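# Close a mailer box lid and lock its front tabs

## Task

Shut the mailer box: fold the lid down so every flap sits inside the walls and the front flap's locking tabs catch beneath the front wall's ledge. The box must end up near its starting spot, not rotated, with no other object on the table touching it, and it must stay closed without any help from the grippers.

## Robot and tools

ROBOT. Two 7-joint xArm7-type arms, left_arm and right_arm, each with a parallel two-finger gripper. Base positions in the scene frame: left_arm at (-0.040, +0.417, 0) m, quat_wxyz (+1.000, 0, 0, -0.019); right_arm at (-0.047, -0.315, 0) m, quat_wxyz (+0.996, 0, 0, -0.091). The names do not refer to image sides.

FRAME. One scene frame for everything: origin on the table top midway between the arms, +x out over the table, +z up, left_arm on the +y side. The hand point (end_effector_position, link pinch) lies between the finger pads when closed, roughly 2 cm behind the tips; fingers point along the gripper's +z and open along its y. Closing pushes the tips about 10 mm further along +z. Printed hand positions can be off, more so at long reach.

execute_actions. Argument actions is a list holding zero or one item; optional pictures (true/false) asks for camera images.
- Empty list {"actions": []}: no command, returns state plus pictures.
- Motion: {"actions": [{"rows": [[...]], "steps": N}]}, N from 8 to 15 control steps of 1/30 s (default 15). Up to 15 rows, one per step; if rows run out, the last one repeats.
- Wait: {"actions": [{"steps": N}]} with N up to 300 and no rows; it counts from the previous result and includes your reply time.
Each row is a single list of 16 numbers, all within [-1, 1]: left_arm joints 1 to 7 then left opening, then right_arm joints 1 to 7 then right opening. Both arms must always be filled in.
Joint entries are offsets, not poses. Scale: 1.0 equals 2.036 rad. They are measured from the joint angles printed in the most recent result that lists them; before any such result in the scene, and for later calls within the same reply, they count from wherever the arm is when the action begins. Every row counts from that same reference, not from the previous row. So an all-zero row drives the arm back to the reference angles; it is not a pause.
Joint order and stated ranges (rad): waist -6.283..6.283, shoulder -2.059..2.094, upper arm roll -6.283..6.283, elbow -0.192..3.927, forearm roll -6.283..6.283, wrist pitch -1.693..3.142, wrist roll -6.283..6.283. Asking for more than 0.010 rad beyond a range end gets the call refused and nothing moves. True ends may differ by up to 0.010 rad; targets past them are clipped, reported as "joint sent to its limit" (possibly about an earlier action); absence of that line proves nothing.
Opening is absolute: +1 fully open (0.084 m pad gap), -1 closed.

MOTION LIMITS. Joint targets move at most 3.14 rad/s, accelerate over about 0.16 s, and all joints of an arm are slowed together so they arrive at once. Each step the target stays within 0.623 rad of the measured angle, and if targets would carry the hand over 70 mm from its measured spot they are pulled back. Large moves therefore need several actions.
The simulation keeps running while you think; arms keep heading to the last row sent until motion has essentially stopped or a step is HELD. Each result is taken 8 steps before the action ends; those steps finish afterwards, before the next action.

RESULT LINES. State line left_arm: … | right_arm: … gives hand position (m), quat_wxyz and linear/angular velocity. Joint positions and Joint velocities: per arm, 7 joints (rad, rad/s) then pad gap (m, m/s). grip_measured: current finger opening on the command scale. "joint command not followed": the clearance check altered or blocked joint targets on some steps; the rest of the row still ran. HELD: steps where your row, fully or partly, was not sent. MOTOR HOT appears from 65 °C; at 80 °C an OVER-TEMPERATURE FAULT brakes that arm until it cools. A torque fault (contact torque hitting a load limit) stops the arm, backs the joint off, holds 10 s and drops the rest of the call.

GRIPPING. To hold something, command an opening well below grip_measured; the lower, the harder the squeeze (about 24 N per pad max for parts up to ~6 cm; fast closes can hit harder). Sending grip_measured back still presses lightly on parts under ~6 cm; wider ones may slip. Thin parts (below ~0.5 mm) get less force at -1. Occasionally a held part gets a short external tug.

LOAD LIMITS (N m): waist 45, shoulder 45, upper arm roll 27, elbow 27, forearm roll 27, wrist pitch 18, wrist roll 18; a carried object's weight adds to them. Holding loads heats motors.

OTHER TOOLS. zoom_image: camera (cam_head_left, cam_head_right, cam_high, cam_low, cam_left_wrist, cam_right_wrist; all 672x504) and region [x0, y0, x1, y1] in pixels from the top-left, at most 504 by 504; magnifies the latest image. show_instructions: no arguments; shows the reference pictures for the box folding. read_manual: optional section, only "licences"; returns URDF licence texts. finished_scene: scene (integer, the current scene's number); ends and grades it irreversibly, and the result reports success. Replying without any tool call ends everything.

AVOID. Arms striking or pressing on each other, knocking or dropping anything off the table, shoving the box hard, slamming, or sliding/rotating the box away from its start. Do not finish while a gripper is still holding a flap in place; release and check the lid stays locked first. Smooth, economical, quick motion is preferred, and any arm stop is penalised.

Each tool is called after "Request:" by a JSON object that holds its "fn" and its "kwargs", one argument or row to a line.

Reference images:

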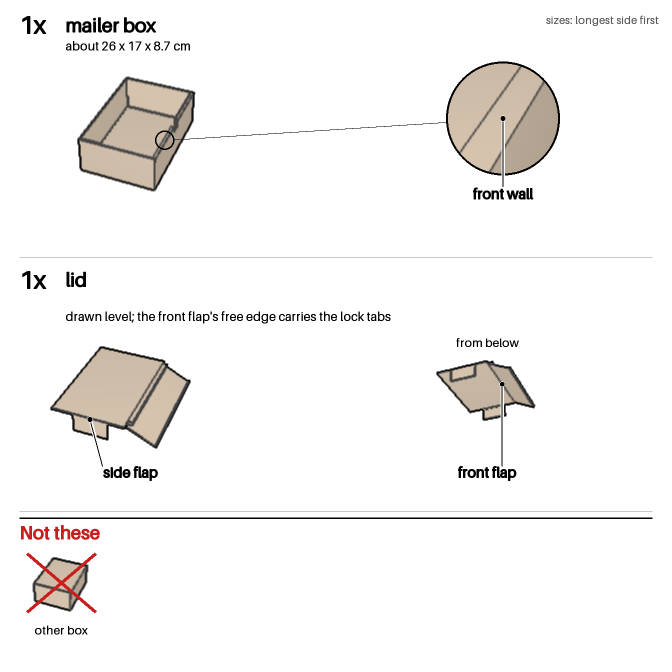

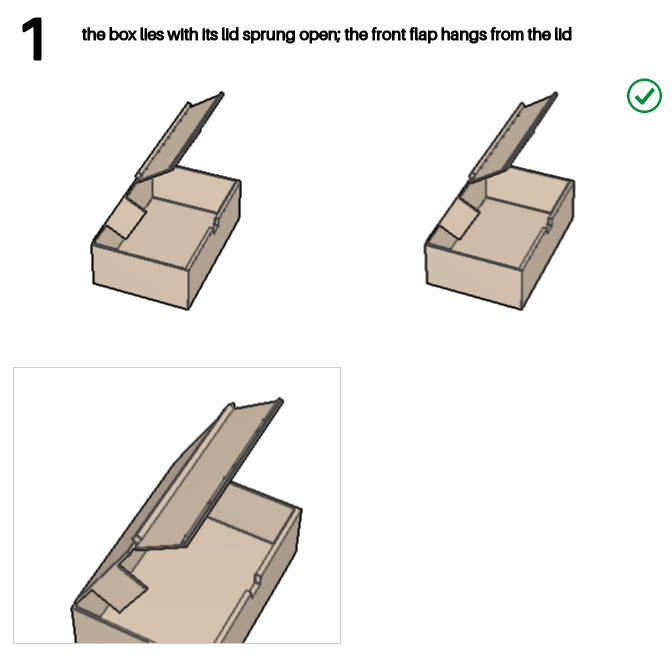

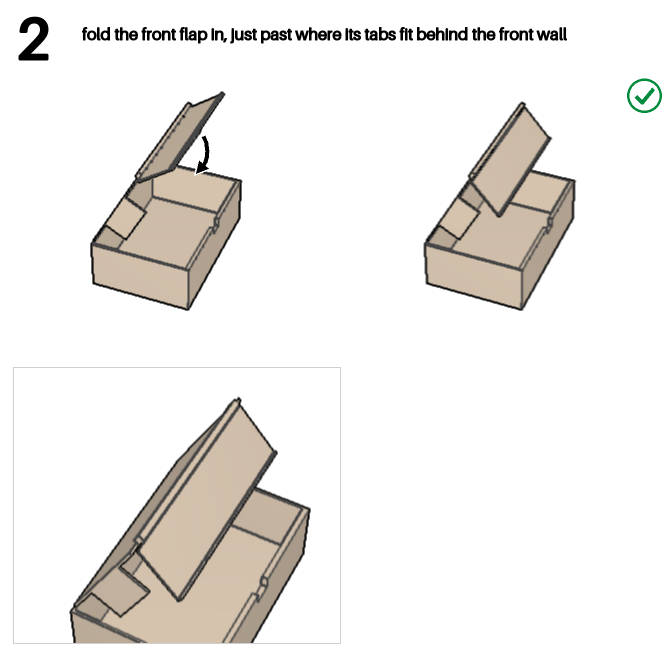

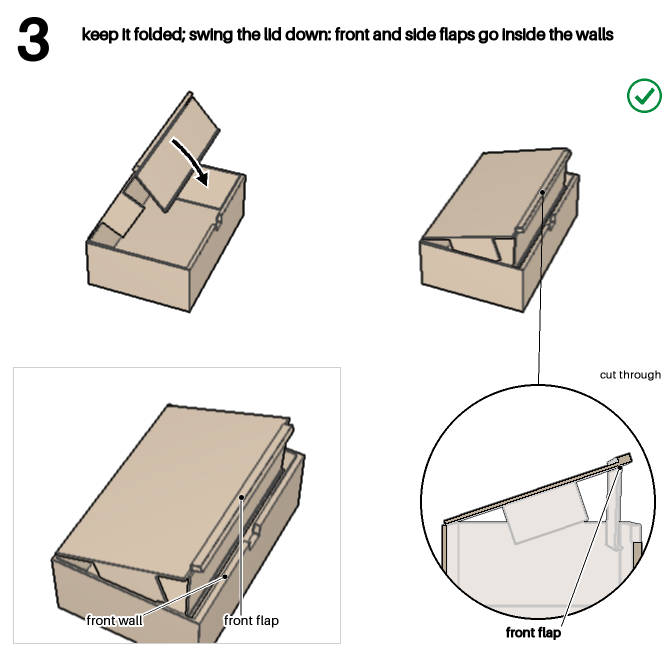

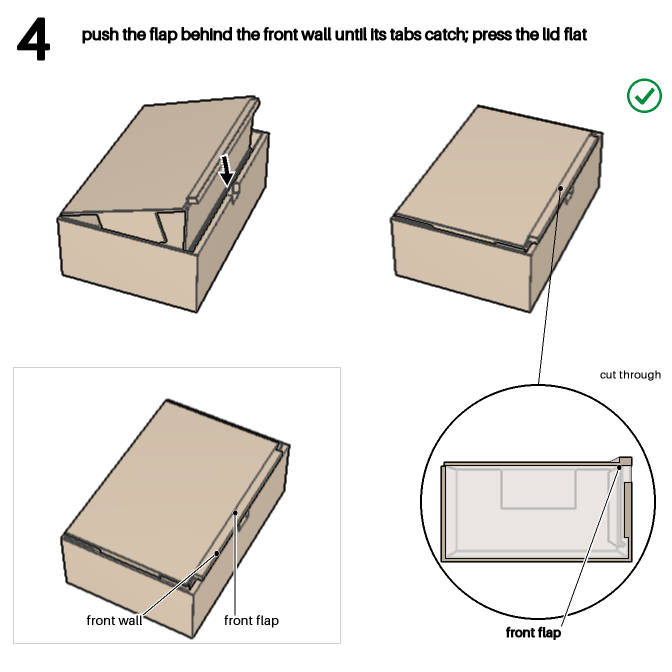

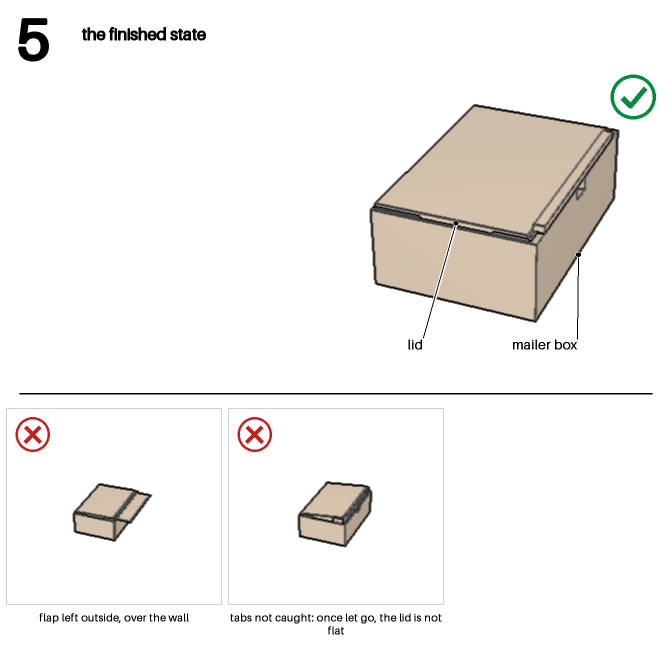

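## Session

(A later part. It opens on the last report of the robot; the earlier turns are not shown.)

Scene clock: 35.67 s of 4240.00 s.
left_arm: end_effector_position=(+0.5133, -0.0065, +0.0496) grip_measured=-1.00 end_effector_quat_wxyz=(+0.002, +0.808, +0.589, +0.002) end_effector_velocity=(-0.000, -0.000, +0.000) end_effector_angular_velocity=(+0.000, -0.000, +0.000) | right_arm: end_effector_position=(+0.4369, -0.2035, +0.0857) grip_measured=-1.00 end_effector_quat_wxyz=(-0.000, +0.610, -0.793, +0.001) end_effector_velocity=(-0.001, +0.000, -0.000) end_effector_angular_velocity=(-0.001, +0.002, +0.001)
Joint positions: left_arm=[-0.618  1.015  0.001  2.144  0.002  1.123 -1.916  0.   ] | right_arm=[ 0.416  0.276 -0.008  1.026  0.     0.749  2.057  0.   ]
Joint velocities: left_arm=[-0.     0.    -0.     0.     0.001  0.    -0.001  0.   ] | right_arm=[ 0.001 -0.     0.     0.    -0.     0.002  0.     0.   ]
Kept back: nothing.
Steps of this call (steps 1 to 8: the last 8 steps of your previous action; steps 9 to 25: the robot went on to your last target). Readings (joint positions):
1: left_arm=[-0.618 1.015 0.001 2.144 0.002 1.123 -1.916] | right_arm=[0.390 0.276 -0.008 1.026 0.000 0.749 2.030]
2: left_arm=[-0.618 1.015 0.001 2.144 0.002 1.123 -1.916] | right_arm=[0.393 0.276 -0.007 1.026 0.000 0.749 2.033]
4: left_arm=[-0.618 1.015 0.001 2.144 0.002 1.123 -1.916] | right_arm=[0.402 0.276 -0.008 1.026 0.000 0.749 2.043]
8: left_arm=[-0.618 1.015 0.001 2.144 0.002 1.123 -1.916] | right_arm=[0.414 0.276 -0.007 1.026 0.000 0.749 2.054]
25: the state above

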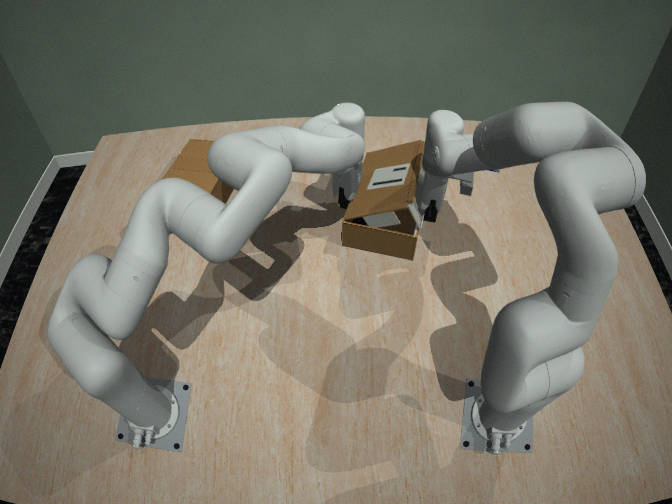

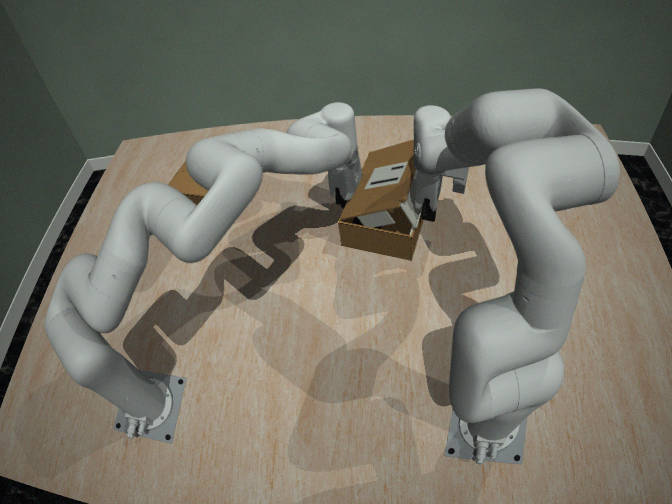

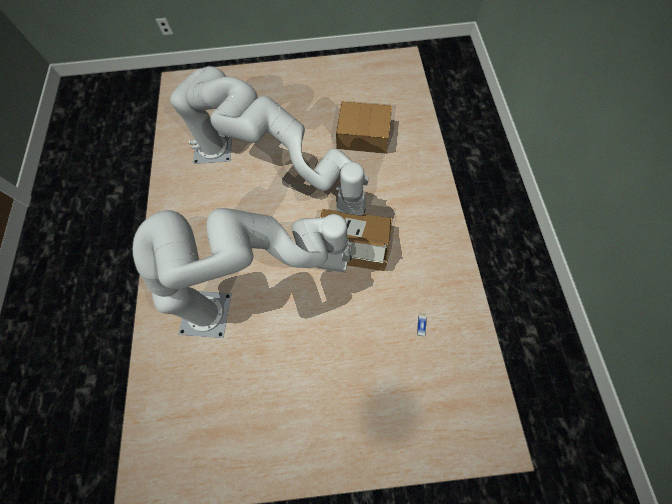

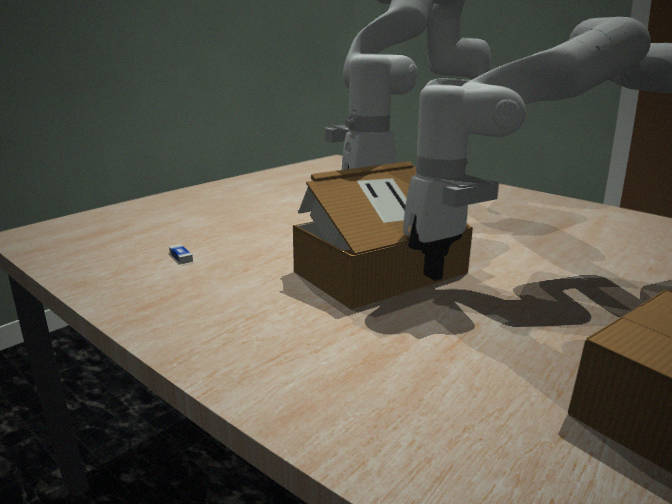

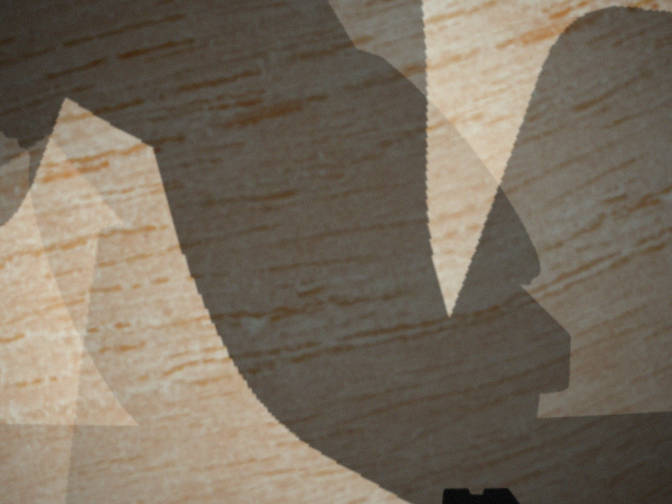

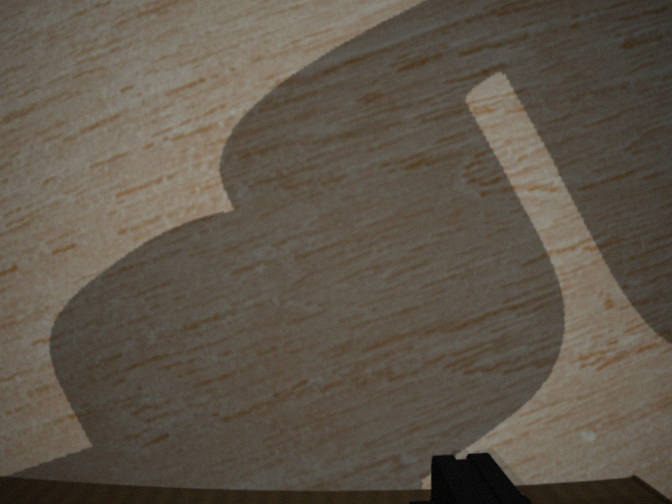

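Request:
{"fn": "execute_actions", "kwargs": {
  "actions": [
    {"rows":[[0,0,0,0,0,0,0,-1,0,-0.011,0,0.007,0,0.018,0,-1],[0,0,0,0,0,0,0,-1,0,-0.011,0,0.007,0,0.018,0,-1],[0,0,0,0,0,0,0,-1,0,-0.011,0,0.007,0,0.018,0,-1],[0,0,0,0,0,0,0,-1,0,-0.022,0,0.014,0,0.036,0,-1],[0,0,0,0,0,0,0,-1,0,-0.022,0,0.014,0,0.036,0,-1],[0,0,0,0,0,0,0,-1,0,-0.022,0,0.014,0,0.036,0,-1],[0,0,0,0,0,0,0,-1,0.003,-0.033,0,0.021,0,0.054,0.003,-1]]}
  ]
}}

Request:
{"fn": "execute_actions", "kwargs": {
  "actions": [
    {"steps":12}
  ]
}}

Request:
{"fn": "execute_actions", "kwargs": {
  "actions": [
    {"rows":[[0,0,0,0,0,0,0,-1,0.008,0,0,0,0,0,0.008,-1],[0,0,0,0,0,0,0,-1,0.008,0,0,0,0,0,0.008,-1],[0,0,0,0,0,0,0,-1,0.008,0,0,0,0,0,0.008,-1],[0,0,0,0,0,0,0,-1,0.008,0,0,0,0,0,0.008,-1],[0,0,0,0,0,0,0,-1,0.016,0,0,0,0,0,0.016,-1],[0,0,0,0,0,0,0,-1,0.016,0,0,0,0,0,0.016,-1],[0,0,0,0,0,0,0,-1,0.016,0,0,0,0,0,0.016,-1],[0,0,0,0,0,0,0,-1,0.016,0,0,0,0,0,0.016,-1],[0,0,0,0,0,0,0,-1,0.025,0,0,0,0,0,0.025,-1]]}
  ]
}}

Request:
{"fn": "execute_actions", "kwargs": {
  "actions": [
    {"steps":25}
  ],
  "pictures": true
}}

Request:
{"fn": "zoom_image", "kwargs": {
  "camera": "cam_head_right",
  "region": [300,120,500,280]
}}

Scene clock: 36.73 s of 4240.00 s.
left_arm: end_effector_position=(+0.5136, -0.0064, +0.0501) grip_measured=-1.00 end_effector_quat_wxyz=(+0.003, +0.808, +0.589, +0.002) end_effector_velocity=(+0.002, -0.001, +0.003) end_effector_angular_velocity=(-0.004, -0.007, +0.000) | right_arm: end_effector_position=(+0.4383, -0.2029, +0.1056) grip_measured=-1.00 end_effector_quat_wxyz=(-0.000, +0.610, -0.793, +0.001) end_effector_velocity=(+0.021, +0.008, +0.138) end_effector_angular_velocity=(+0.014, -0.050, -0.004)
Joint positions: left_arm=[-0.618  1.014  0.001  2.144  0.002  1.123 -1.916  0.   ] | right_arm=[ 0.416  0.243 -0.008  1.047  0.     0.803  2.057  0.   ]
Joint velocities: left_arm=[ 0.    -0.002  0.001  0.003  0.001 -0.002 -0.     0.   ] | right_arm=[ 0.009 -0.21  -0.002  0.152  0.001  0.311  0.009  0.   ]
Steps of this call (steps 1 to 15: the robot went on to your last target; steps 16 to 25: nothing new was sent; steps 26 to 32: the first 7 steps of this action). Readings (joint positions):
26: left_arm=[-0.618 1.015 0.001 2.144 0.002 1.123 -1.916] | right_arm=[0.416 0.276 -0.008 1.027 0.000 0.750 2.057]
27: left_arm=[-0.618 1.015 0.001 2.144 0.002 1.123 -1.916] | right_arm=[0.416 0.274 -0.008 1.028 0.000 0.755 2.057]
29: left_arm=[-0.618 1.015 0.001 2.144 0.002 1.124 -1.916] | right_arm=[0.416 0.264 -0.008 1.033 0.000 0.771 2.057]
32: the state above

Scene clock: 37.13 s of 4240.00 s.
left_arm: end_effector_position=(+0.5138, -0.0065, +0.0504) grip_measured=-1.00 end_effector_quat_wxyz=(+0.003, +0.808, +0.589, +0.002) end_effector_velocity=(+0.000, +0.000, -0.000) end_effector_angular_velocity=(+0.001, -0.001, -0.000) | right_arm: end_effector_position=(+0.4376, -0.2003, +0.1262) grip_measured=-1.00 end_effector_quat_wxyz=(+0.000, +0.609, -0.793, +0.001) end_effector_velocity=(-0.000, +0.001, +0.002) end_effector_angular_velocity=(+0.000, +0.001, +0.001)
Joint positions: left_arm=[-0.617  1.014  0.001  2.144  0.002  1.123 -1.916  0.   ] | right_arm=[ 0.421  0.209 -0.008  1.068  0.     0.859  2.063  0.   ]
Joint velocities: left_arm=[-0.     0.     0.    -0.     0.001 -0.     0.     0.   ] | right_arm=[ 0.    -0.003  0.001  0.004  0.     0.007  0.     0.   ]
Kept back: nothing.
Steps of this call (steps 1 to 8: the last 8 steps of your previous action; steps 9 to 12: the robot went on to your last target). Readings (joint positions):
1: left_arm=[-0.617 1.014 0.001 2.144 0.002 1.123 -1.916] | right_arm=[0.416 0.236 -0.008 1.052 0.000 0.814 2.057]
2: left_arm=[-0.617 1.014 0.001 2.144 0.002 1.123 -1.916] | right_arm=[0.418 0.228 -0.008 1.057 0.000 0.827 2.059]
4: left_arm=[-0.617 1.014 0.001 2.144 0.002 1.123 -1.916] | right_arm=[0.420 0.216 -0.008 1.065 0.000 0.844 2.061]
8: left_arm=[-0.617 1.014 0.001 2.144 0.002 1.123 -1.916] | right_arm=[0.421 0.209 -0.008 1.069 0.000 0.857 2.062]
12: the state above

Scene clock: 37.37 s of 4240.00 s.
left_arm: end_effector_position=(+0.5140, -0.0064, +0.0506) grip_measured=-1.00 end_effector_quat_wxyz=(+0.003, +0.808, +0.590, +0.002) end_effector_velocity=(+0.002, -0.003, +0.001) end_effector_angular_velocity=(-0.008, -0.008, +0.000) | right_arm: end_effector_position=(+0.4351, -0.1904, +0.1260) grip_measured=-1.00 end_effector_quat_wxyz=(+0.000, +0.609, -0.793, +0.001) end_effector_velocity=(-0.017, +0.066, -0.001) end_effector_angular_velocity=(+0.001, +0.002, +0.012)
Joint positions: left_arm=[-0.617  1.014  0.001  2.144  0.002  1.123 -1.916  0.   ] | right_arm=[ 0.442  0.21  -0.008  1.068  0.     0.859  2.083  0.   ]
Joint velocities: left_arm=[-0.     0.002 -0.001  0.004 -0.001 -0.009 -0.001  0.   ] | right_arm=[ 0.131  0.001  0.005 -0.     0.001 -0.     0.123  0.   ]
Steps of this call (steps 1 to 7: the first 7 steps of this action). Readings (joint positions):
1: left_arm=[-0.617 1.014 0.001 2.144 0.002 1.123 -1.916] | right_arm=[0.422 0.209 -0.008 1.069 0.000 0.859 2.063]
2: left_arm=[-0.617 1.014 0.001 2.144 0.002 1.123 -1.916] | right_arm=[0.424 0.209 -0.009 1.069 0.000 0.859 2.066]
4: left_arm=[-0.617 1.014 0.001 2.144 0.002 1.123 -1.916] | right_arm=[0.431 0.209 -0.009 1.069 0.000 0.859 2.072]
7: the state above

Scene clock: 38.20 s of 4240.00 s.
left_arm: end_effector_position=(+0.5135, -0.0066, +0.0499) grip_measured=-1.00 end_effector_quat_wxyz=(+0.003, +0.808, +0.589, +0.002) end_effector_velocity=(+0.003, +0.002, +0.002) end_effector_angular_velocity=(-0.001, -0.004, +0.003) | right_arm: end_effector_position=(+0.4312, -0.1758, +0.1262) grip_measured=-1.00 end_effector_quat_wxyz=(+0.000, +0.609, -0.793, +0.001) end_effector_velocity=(-0.001, -0.000, -0.001) end_effector_angular_velocity=(-0.001, +0.003, -0.000)
Joint positions: left_arm=[-0.618  1.015  0.001  2.144  0.002  1.123 -1.916  0.   ] | right_arm=[ 0.472  0.209 -0.008  1.068  0.     0.859  2.114  0.   ]
Joint velocities: left_arm=[ 0.004 -0.002  0.001  0.001  0.001 -0.     0.001  0.   ] | right_arm=[-0.     0.    -0.    -0.001  0.     0.002 -0.     0.   ]
Kept back: nothing.
Steps of this call (steps 1 to 8: the last 8 steps of your previous action; steps 9 to 25: the robot went on to your last target). Readings (joint positions):
1: left_arm=[-0.617 1.014 0.001 2.145 0.002 1.123 -1.916] | right_arm=[0.446 0.210 -0.008 1.068 0.000 0.859 2.087]
2: left_arm=[-0.617 1.014 0.001 2.145 0.002 1.123 -1.916] | right_arm=[0.450 0.210 -0.007 1.068 0.000 0.859 2.090]
4: left_arm=[-0.617 1.014 0.001 2.145 0.002 1.123 -1.916] | right_arm=[0.459 0.209 -0.009 1.068 0.000 0.859 2.100]
8: left_arm=[-0.618 1.016 0.001 2.143 0.002 1.123 -1.916] | right_arm=[0.471 0.209 -0.007 1.068 0.000 0.859 2.111]
25: the state above

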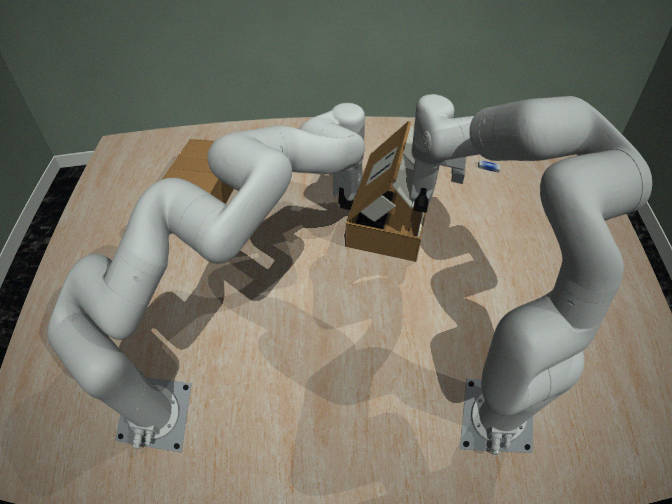

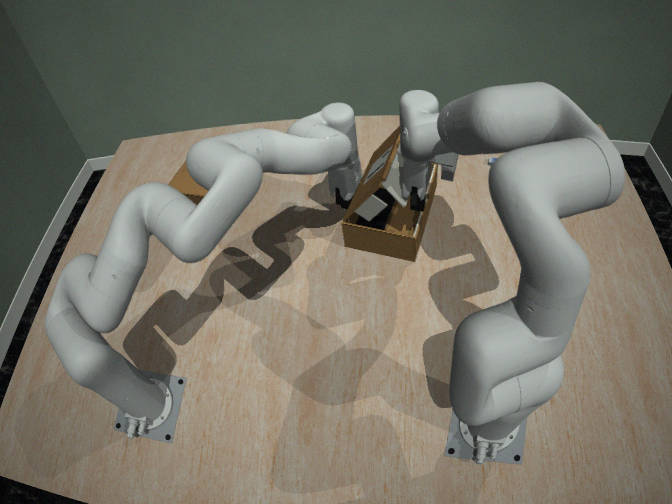

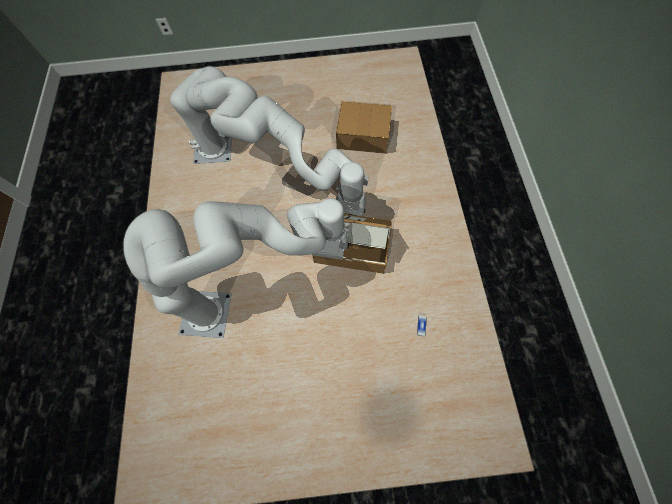

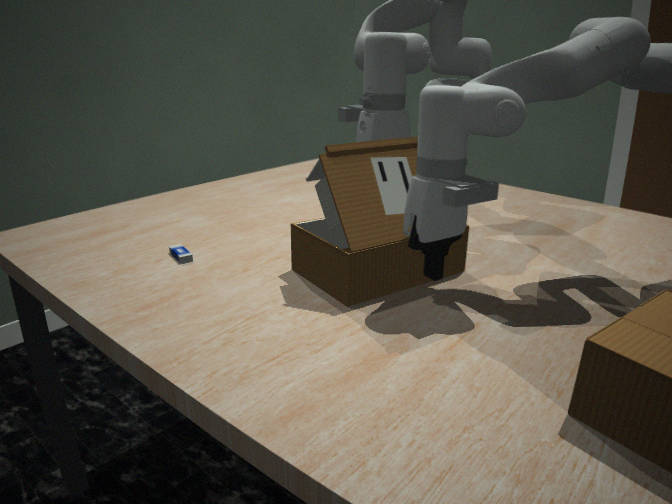

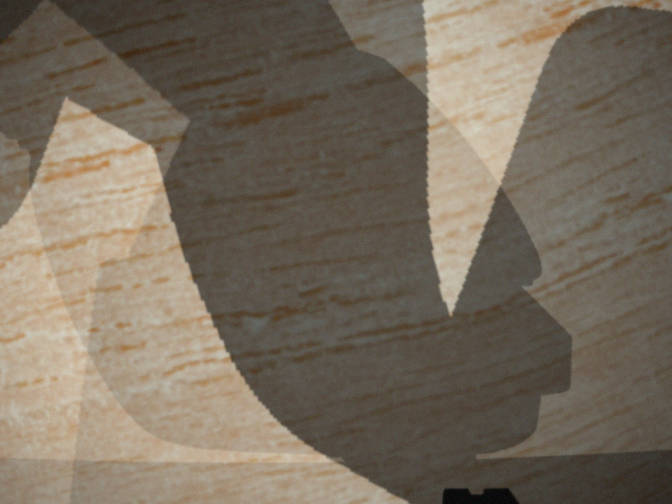

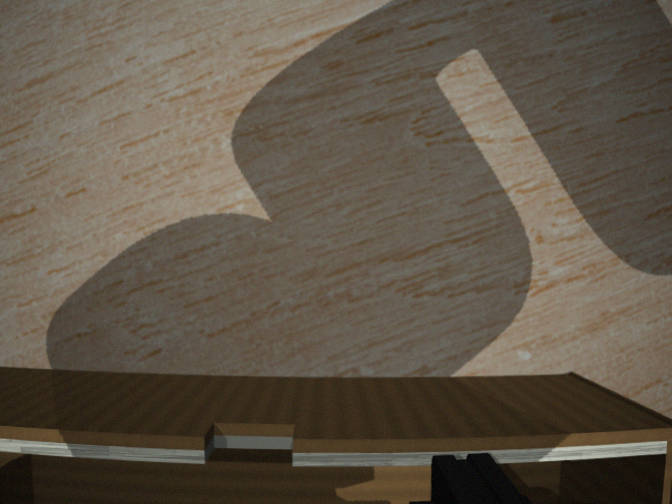

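Region (300, 120, 500, 280) of cam_head_right's 672x504 image, scaled by 2.520, with more detail than that image has; it fills the top 403 rows of this view, and the rest is white.

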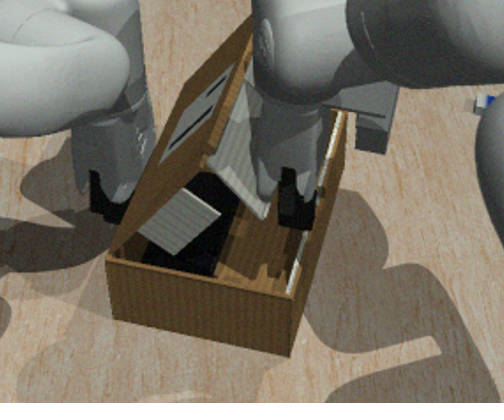

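Request:
{"fn": "execute_actions", "kwargs": {
  "actions": [
    {"rows":[[0.006,-0.048,0,0.142,0,0.193,0,-1,0,0,0,0,0,0,0,-1]]}
  ]
}}

Request:
{"fn": "execute_actions", "kwargs": {
  "actions": [
    {"steps":20}
  ]
}}

Request:
{"fn": "execute_actions", "kwargs": {
  "actions": [
    {"rows":[[-0.056,0,0,0,0,0,-0.08,-1,0,0,0,0,0,0,0,-1]]}
  ]
}}

Request:
{"fn": "execute_actions", "kwargs": {
  "actions": [
    {"steps":15}
  ]
}}

Request:
{"fn": "execute_actions", "kwargs": {
  "actions": [
    {"rows":[[0,-0.015,0,-0.068,0,-0.054,0,-1,0,0,0,0,0,0,0,-1]]}
  ]
}}

Request:
{"fn": "execute_actions", "kwargs": {
  "actions": [
    {"steps":20}
  ],
  "pictures": true
}}

Request:
{"fn": "zoom_image", "kwargs": {
  "camera": "cam_head_right",
  "region": [300,120,500,280]
}}

Scene clock: 39.57 s of 4240.00 s.
left_arm: end_effector_position=(+0.5179, -0.0052, +0.1159) grip_measured=-1.00 end_effector_quat_wxyz=(+0.002, +0.806, +0.592, +0.002) end_effector_velocity=(+0.044, -0.000, +0.502) end_effector_angular_velocity=(-0.120, -0.170, +0.037) | right_arm: end_effector_position=(+0.4312, -0.1758, +0.1262) grip_measured=-1.00 end_effector_quat_wxyz=(+0.000, +0.609, -0.793, +0.001) end_effector_velocity=(-0.000, +0.001, -0.000) end_effector_angular_velocity=(+0.000, -0.000, +0.000)
Joint positions: left_arm=[-0.612  0.975  0.001  2.264  0.002  1.284 -1.916  0.   ] | right_arm=[ 0.472  0.209 -0.008  1.068  0.     0.859  2.114  0.   ]
Joint velocities: left_arm=[ 0.033 -0.339  0.005  0.784  0.003  0.915  0.     0.   ] | right_arm=[ 0.001  0.001 -0.    -0.     0.    -0.001  0.001  0.   ]
Steps of this call (steps 1 to 15: the robot went on to your last target; steps 16 to 34: nothing new was sent; steps 35 to 41: the first 7 steps of this action). Readings (joint positions):
35: left_arm=[-0.617 1.014 0.001 2.145 0.002 1.124 -1.916] | right_arm=[0.472 0.209 -0.008 1.068 0.000 0.859 2.114]
36: left_arm=[-0.617 1.014 0.001 2.149 0.002 1.132 -1.916] | right_arm=[0.472 0.209 -0.008 1.068 0.000 0.859 2.114]
38: left_arm=[-0.616 1.007 0.001 2.182 0.002 1.186 -1.916] | right_arm=[0.472 0.209 -0.008 1.068 0.000 0.859 2.114]
41: the state above

Scene clock: 40.23 s of 4240.00 s.
left_arm: end_effector_position=(+0.5104, +0.0063, +0.2103) grip_measured=-1.00 end_effector_quat_wxyz=(-0.001, +0.804, +0.595, +0.001) end_effector_velocity=(+0.002, -0.000, +0.009) end_effector_angular_velocity=(-0.009, -0.013, +0.002) | right_arm: end_effector_position=(+0.4312, -0.1758, +0.1262) grip_measured=-1.00 end_effector_quat_wxyz=(+0.000, +0.609, -0.793, +0.001) end_effector_velocity=(+0.000, -0.000, +0.000) end_effector_angular_velocity=(+0.000, -0.001, +0.000)
Joint positions: left_arm=[-0.605  0.917  0.001  2.433  0.002  1.516 -1.916  0.   ] | right_arm=[ 0.472  0.209 -0.008  1.068  0.     0.859  2.114  0.   ]
Joint velocities: left_arm=[ 0.002 -0.009 -0.     0.008  0.001  0.001 -0.     0.   ] | right_arm=[-0.     0.    -0.    -0.     0.    -0.002 -0.     0.   ]
Kept back: nothing.
Steps of this call (steps 1 to 8: the last 8 steps of your previous action; steps 9 to 20: the robot went on to your last target). Readings (joint positions):
1: left_arm=[-0.611 0.964 0.001 2.289 0.002 1.315 -1.916] | right_arm=[0.472 0.209 -0.008 1.068 0.000 0.859 2.114]
2: left_arm=[-0.610 0.956 0.001 2.313 0.002 1.347 -1.916] | right_arm=[0.472 0.209 -0.008 1.068 0.000 0.859 2.114]
4: left_arm=[-0.609 0.941 0.001 2.359 0.002 1.412 -1.916] | right_arm=[0.472 0.209 -0.008 1.068 0.000 0.859 2.114]
8: left_arm=[-0.606 0.917 0.001 2.423 0.002 1.495 -1.916] | right_arm=[0.472 0.209 -0.008 1.068 0.000 0.859 2.114]
20: the state above

Scene clock: 40.47 s of 4240.00 s.
left_arm: end_effector_position=(+0.4668, -0.0463, +0.2100) grip_measured=-1.00 end_effector_quat_wxyz=(-0.000, +0.795, +0.607, -0.001) end_effector_velocity=(-0.259, -0.282, -0.001) end_effector_angular_velocity=(-0.081, +0.079, -0.096) | right_arm: end_effector_position=(+0.4312, -0.1758, +0.1262) grip_measured=-1.00 end_effector_quat_wxyz=(+0.000, +0.609, -0.793, +0.001) end_effector_velocity=(-0.000, +0.001, +0.000) end_effector_angular_velocity=(-0.001, -0.000, +0.003)
Joint positions: left_arm=[-0.702  0.918 -0.004  2.433  0.001  1.516 -2.046  0.   ] | right_arm=[ 0.472  0.209 -0.008  1.068  0.     0.859  2.114  0.   ]
Joint velocities: left_arm=[-0.472 -0.    -0.117 -0.002 -0.02   0.001 -0.446  0.   ] | right_arm=[ 0.002 -0.     0.     0.    -0.001  0.    -0.     0.   ]
Steps of this call (steps 1 to 7: the first 7 steps of this action). Readings (joint positions):
1: left_arm=[-0.606 0.917 0.001 2.433 0.002 1.516 -1.916] | right_arm=[0.472 0.209 -0.008 1.068 0.000 0.859 2.114]
2: left_arm=[-0.609 0.917 0.002 2.433 0.002 1.516 -1.924] | right_arm=[0.472 0.209 -0.008 1.068 0.000 0.859 2.114]
4: left_arm=[-0.637 0.917 0.007 2.433 0.003 1.516 -1.973] | right_arm=[0.472 0.209 -0.008 1.068 0.000 0.859 2.114]
7: the state above

Scene clock: 40.97 s of 4240.00 s.
left_arm: end_effector_position=(+0.4603, -0.0534, +0.2103) grip_measured=-1.00 end_effector_quat_wxyz=(-0.000, +0.789, +0.614, +0.001) end_effector_velocity=(+0.000, -0.000, +0.000) end_effector_angular_velocity=(-0.000, -0.001, +0.000) | right_arm: end_effector_position=(+0.4312, -0.1758, +0.1262) grip_measured=-1.00 end_effector_quat_wxyz=(+0.000, +0.609, -0.793, +0.001) end_effector_velocity=(+0.000, -0.001, -0.000) end_effector_angular_velocity=(-0.000, +0.001, -0.001)
Joint positions: left_arm=[-0.719  0.917  0.001  2.433  0.002  1.516 -2.078  0.   ] | right_arm=[ 0.472  0.209 -0.008  1.068  0.     0.859  2.114  0.   ]
Joint velocities: left_arm=[-0.     0.     0.     0.001  0.001 -0.001 -0.     0.   ] | right_arm=[-0.001  0.001 -0.     0.     0.     0.001 -0.001  0.   ]
Kept back: nothing.
Steps of this call (steps 1 to 8: the last 8 steps of your previous action; steps 9 to 15: the robot went on to your last target). Readings (joint positions):
1: left_arm=[-0.714 0.918 -0.006 2.433 0.001 1.516 -2.058] | right_arm=[0.472 0.209 -0.008 1.068 0.000 0.859 2.114]
2: left_arm=[-0.720 0.918 -0.007 2.433 0.001 1.516 -2.065] | right_arm=[0.472 0.209 -0.008 1.068 0.000 0.859 2.114]
4: left_arm=[-0.721 0.917 -0.002 2.433 0.002 1.516 -2.073] | right_arm=[0.472 0.209 -0.008 1.068 0.000 0.859 2.114]
8: left_arm=[-0.716 0.917 0.003 2.433 0.002 1.516 -2.078] | right_arm=[0.472 0.209 -0.008 1.068 0.000 0.859 2.114]
15: the state above

Scene clock: 41.20 s of 4240.00 s.
left_arm: end_effector_position=(+0.4602, -0.0531, +0.1835) grip_measured=-1.00 end_effector_quat_wxyz=(-0.002, +0.789, +0.614, +0.001) end_effector_velocity=(-0.012, +0.015, -0.125) end_effector_angular_velocity=(+0.073, +0.072, +0.004) | right_arm: end_effector_position=(+0.4312, -0.1758, +0.1262) grip_measured=-1.00 end_effector_quat_wxyz=(+0.000, +0.609, -0.793, +0.001) end_effector_velocity=(-0.001, -0.002, -0.001) end_effector_angular_velocity=(-0.003, +0.004, -0.001)
Joint positions: left_arm=[-0.719  0.893  0.001  2.314  0.002  1.424 -2.078  0.   ] | right_arm=[ 0.472  0.209 -0.008  1.068  0.     0.859  2.114  0.   ]
Joint velocities: left_arm=[ 0.001 -0.017  0.004 -0.365  0.001 -0.245 -0.001  0.   ] | right_arm=[-0.001 -0.    -0.001 -0.002 -0.002  0.002  0.     0.   ]
Steps of this call (steps 1 to 7: the first 7 steps of this action). Readings (joint positions):
1: left_arm=[-0.719 0.917 0.001 2.432 0.002 1.515 -2.079] | right_arm=[0.472 0.209 -0.008 1.068 0.000 0.859 2.114]
2: left_arm=[-0.719 0.915 0.001 2.426 0.002 1.509 -2.079] | right_arm=[0.472 0.209 -0.008 1.068 0.000 0.859 2.114]
4: left_arm=[-0.719 0.903 0.001 2.381 0.002 1.471 -2.079] | right_arm=[0.472 0.209 -0.008 1.068 0.000 0.859 2.114]
7: the state above

Scene clock: 41.87 s of 4240.00 s.
left_arm: end_effector_position=(+0.4608, -0.0537, +0.1811) grip_measured=-1.00 end_effector_quat_wxyz=(+0.001, +0.789, +0.614, +0.001) end_effector_velocity=(+0.001, +0.000, +0.000) end_effector_angular_velocity=(-0.001, -0.000, +0.002) | right_arm: end_effector_position=(+0.4312, -0.1759, +0.1262) grip_measured=-1.00 end_effector_quat_wxyz=(+0.000, +0.609, -0.793, +0.001) end_effector_velocity=(+0.000, -0.000, +0.000) end_effector_angular_velocity=(-0.000, -0.001, +0.000)
Joint positions: left_arm=[-0.719  0.887  0.001  2.295  0.002  1.406 -2.078  0.   ] | right_arm=[ 0.472  0.209 -0.008  1.068  0.     0.859  2.114  0.   ]
Joint velocities: left_arm=[ 0.001  0.    -0.     0.     0.    -0.    -0.001  0.   ] | right_arm=[-0.    -0.001  0.    -0.    -0.001 -0.    -0.     0.   ]
Kept back: nothing.
Steps of this call (steps 1 to 8: the last 8 steps of your previous action; steps 9 to 20: the robot went on to your last target). Readings (joint positions):
1: left_arm=[-0.719 0.893 0.001 2.305 0.002 1.418 -2.078] | right_arm=[0.472 0.209 -0.008 1.068 0.000 0.859 2.114]
2: left_arm=[-0.719 0.892 0.001 2.300 0.002 1.413 -2.078] | right_arm=[0.472 0.210 -0.008 1.068 0.000 0.859 2.114]
4: left_arm=[-0.719 0.889 0.001 2.297 0.002 1.409 -2.078] | right_arm=[0.472 0.210 -0.008 1.068 0.000 0.859 2.114]
8: left_arm=[-0.719 0.886 0.001 2.296 0.002 1.406 -2.078] | right_arm=[0.472 0.209 -0.008 1.069 0.000 0.859 2.114]
20: the state above

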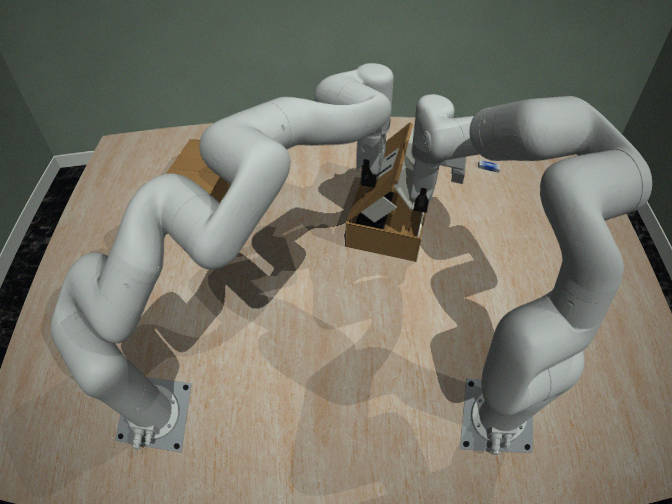

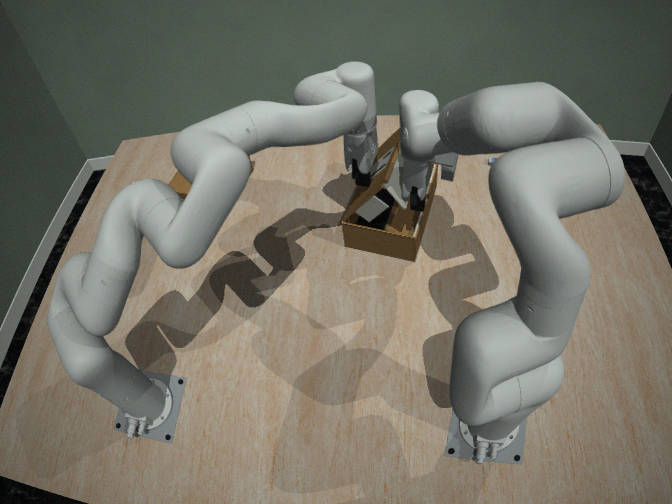

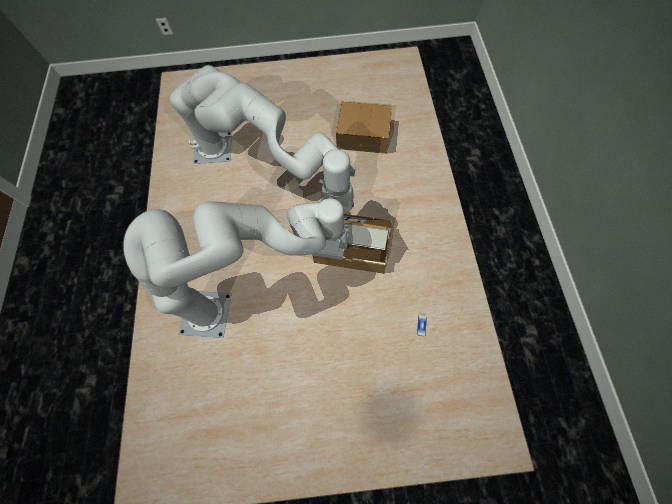

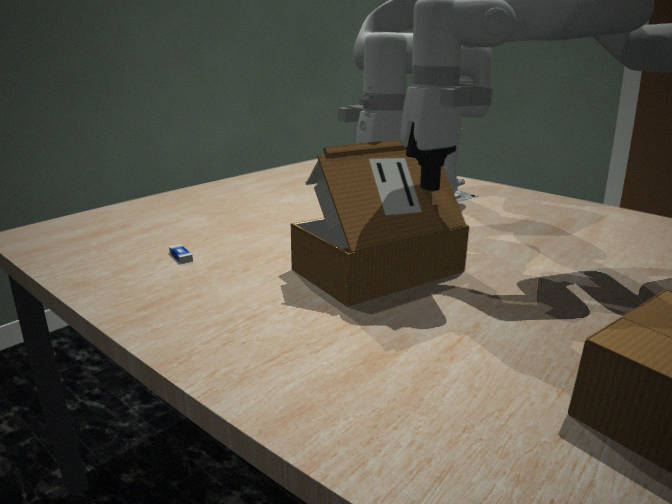

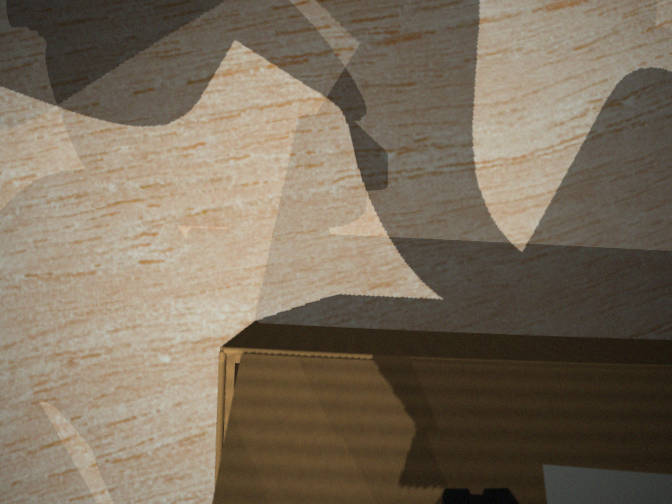

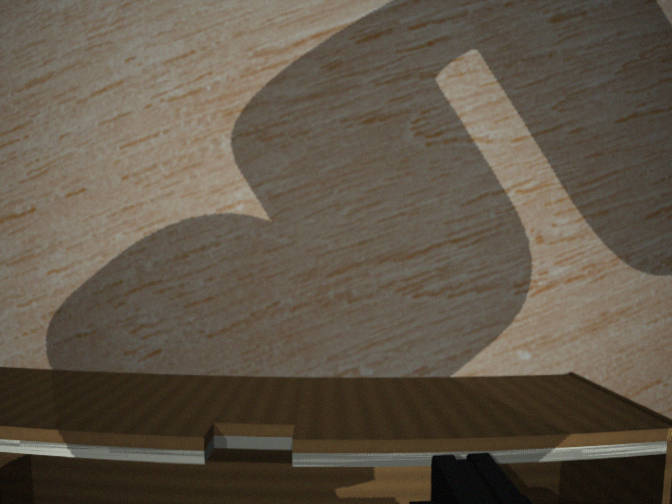

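Region (300, 120, 500, 280) of cam_head_right's 672x504 image, scaled by 2.520, with more detail than that image has; it fills the top 403 rows of this view, and the rest is white.

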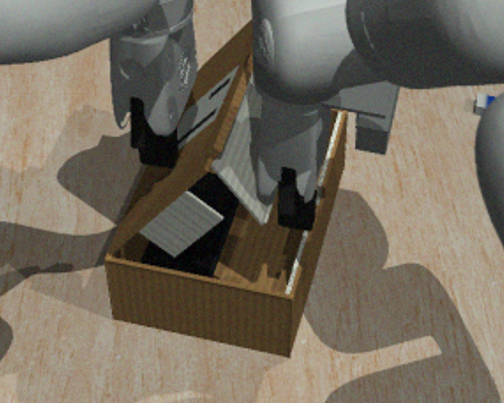

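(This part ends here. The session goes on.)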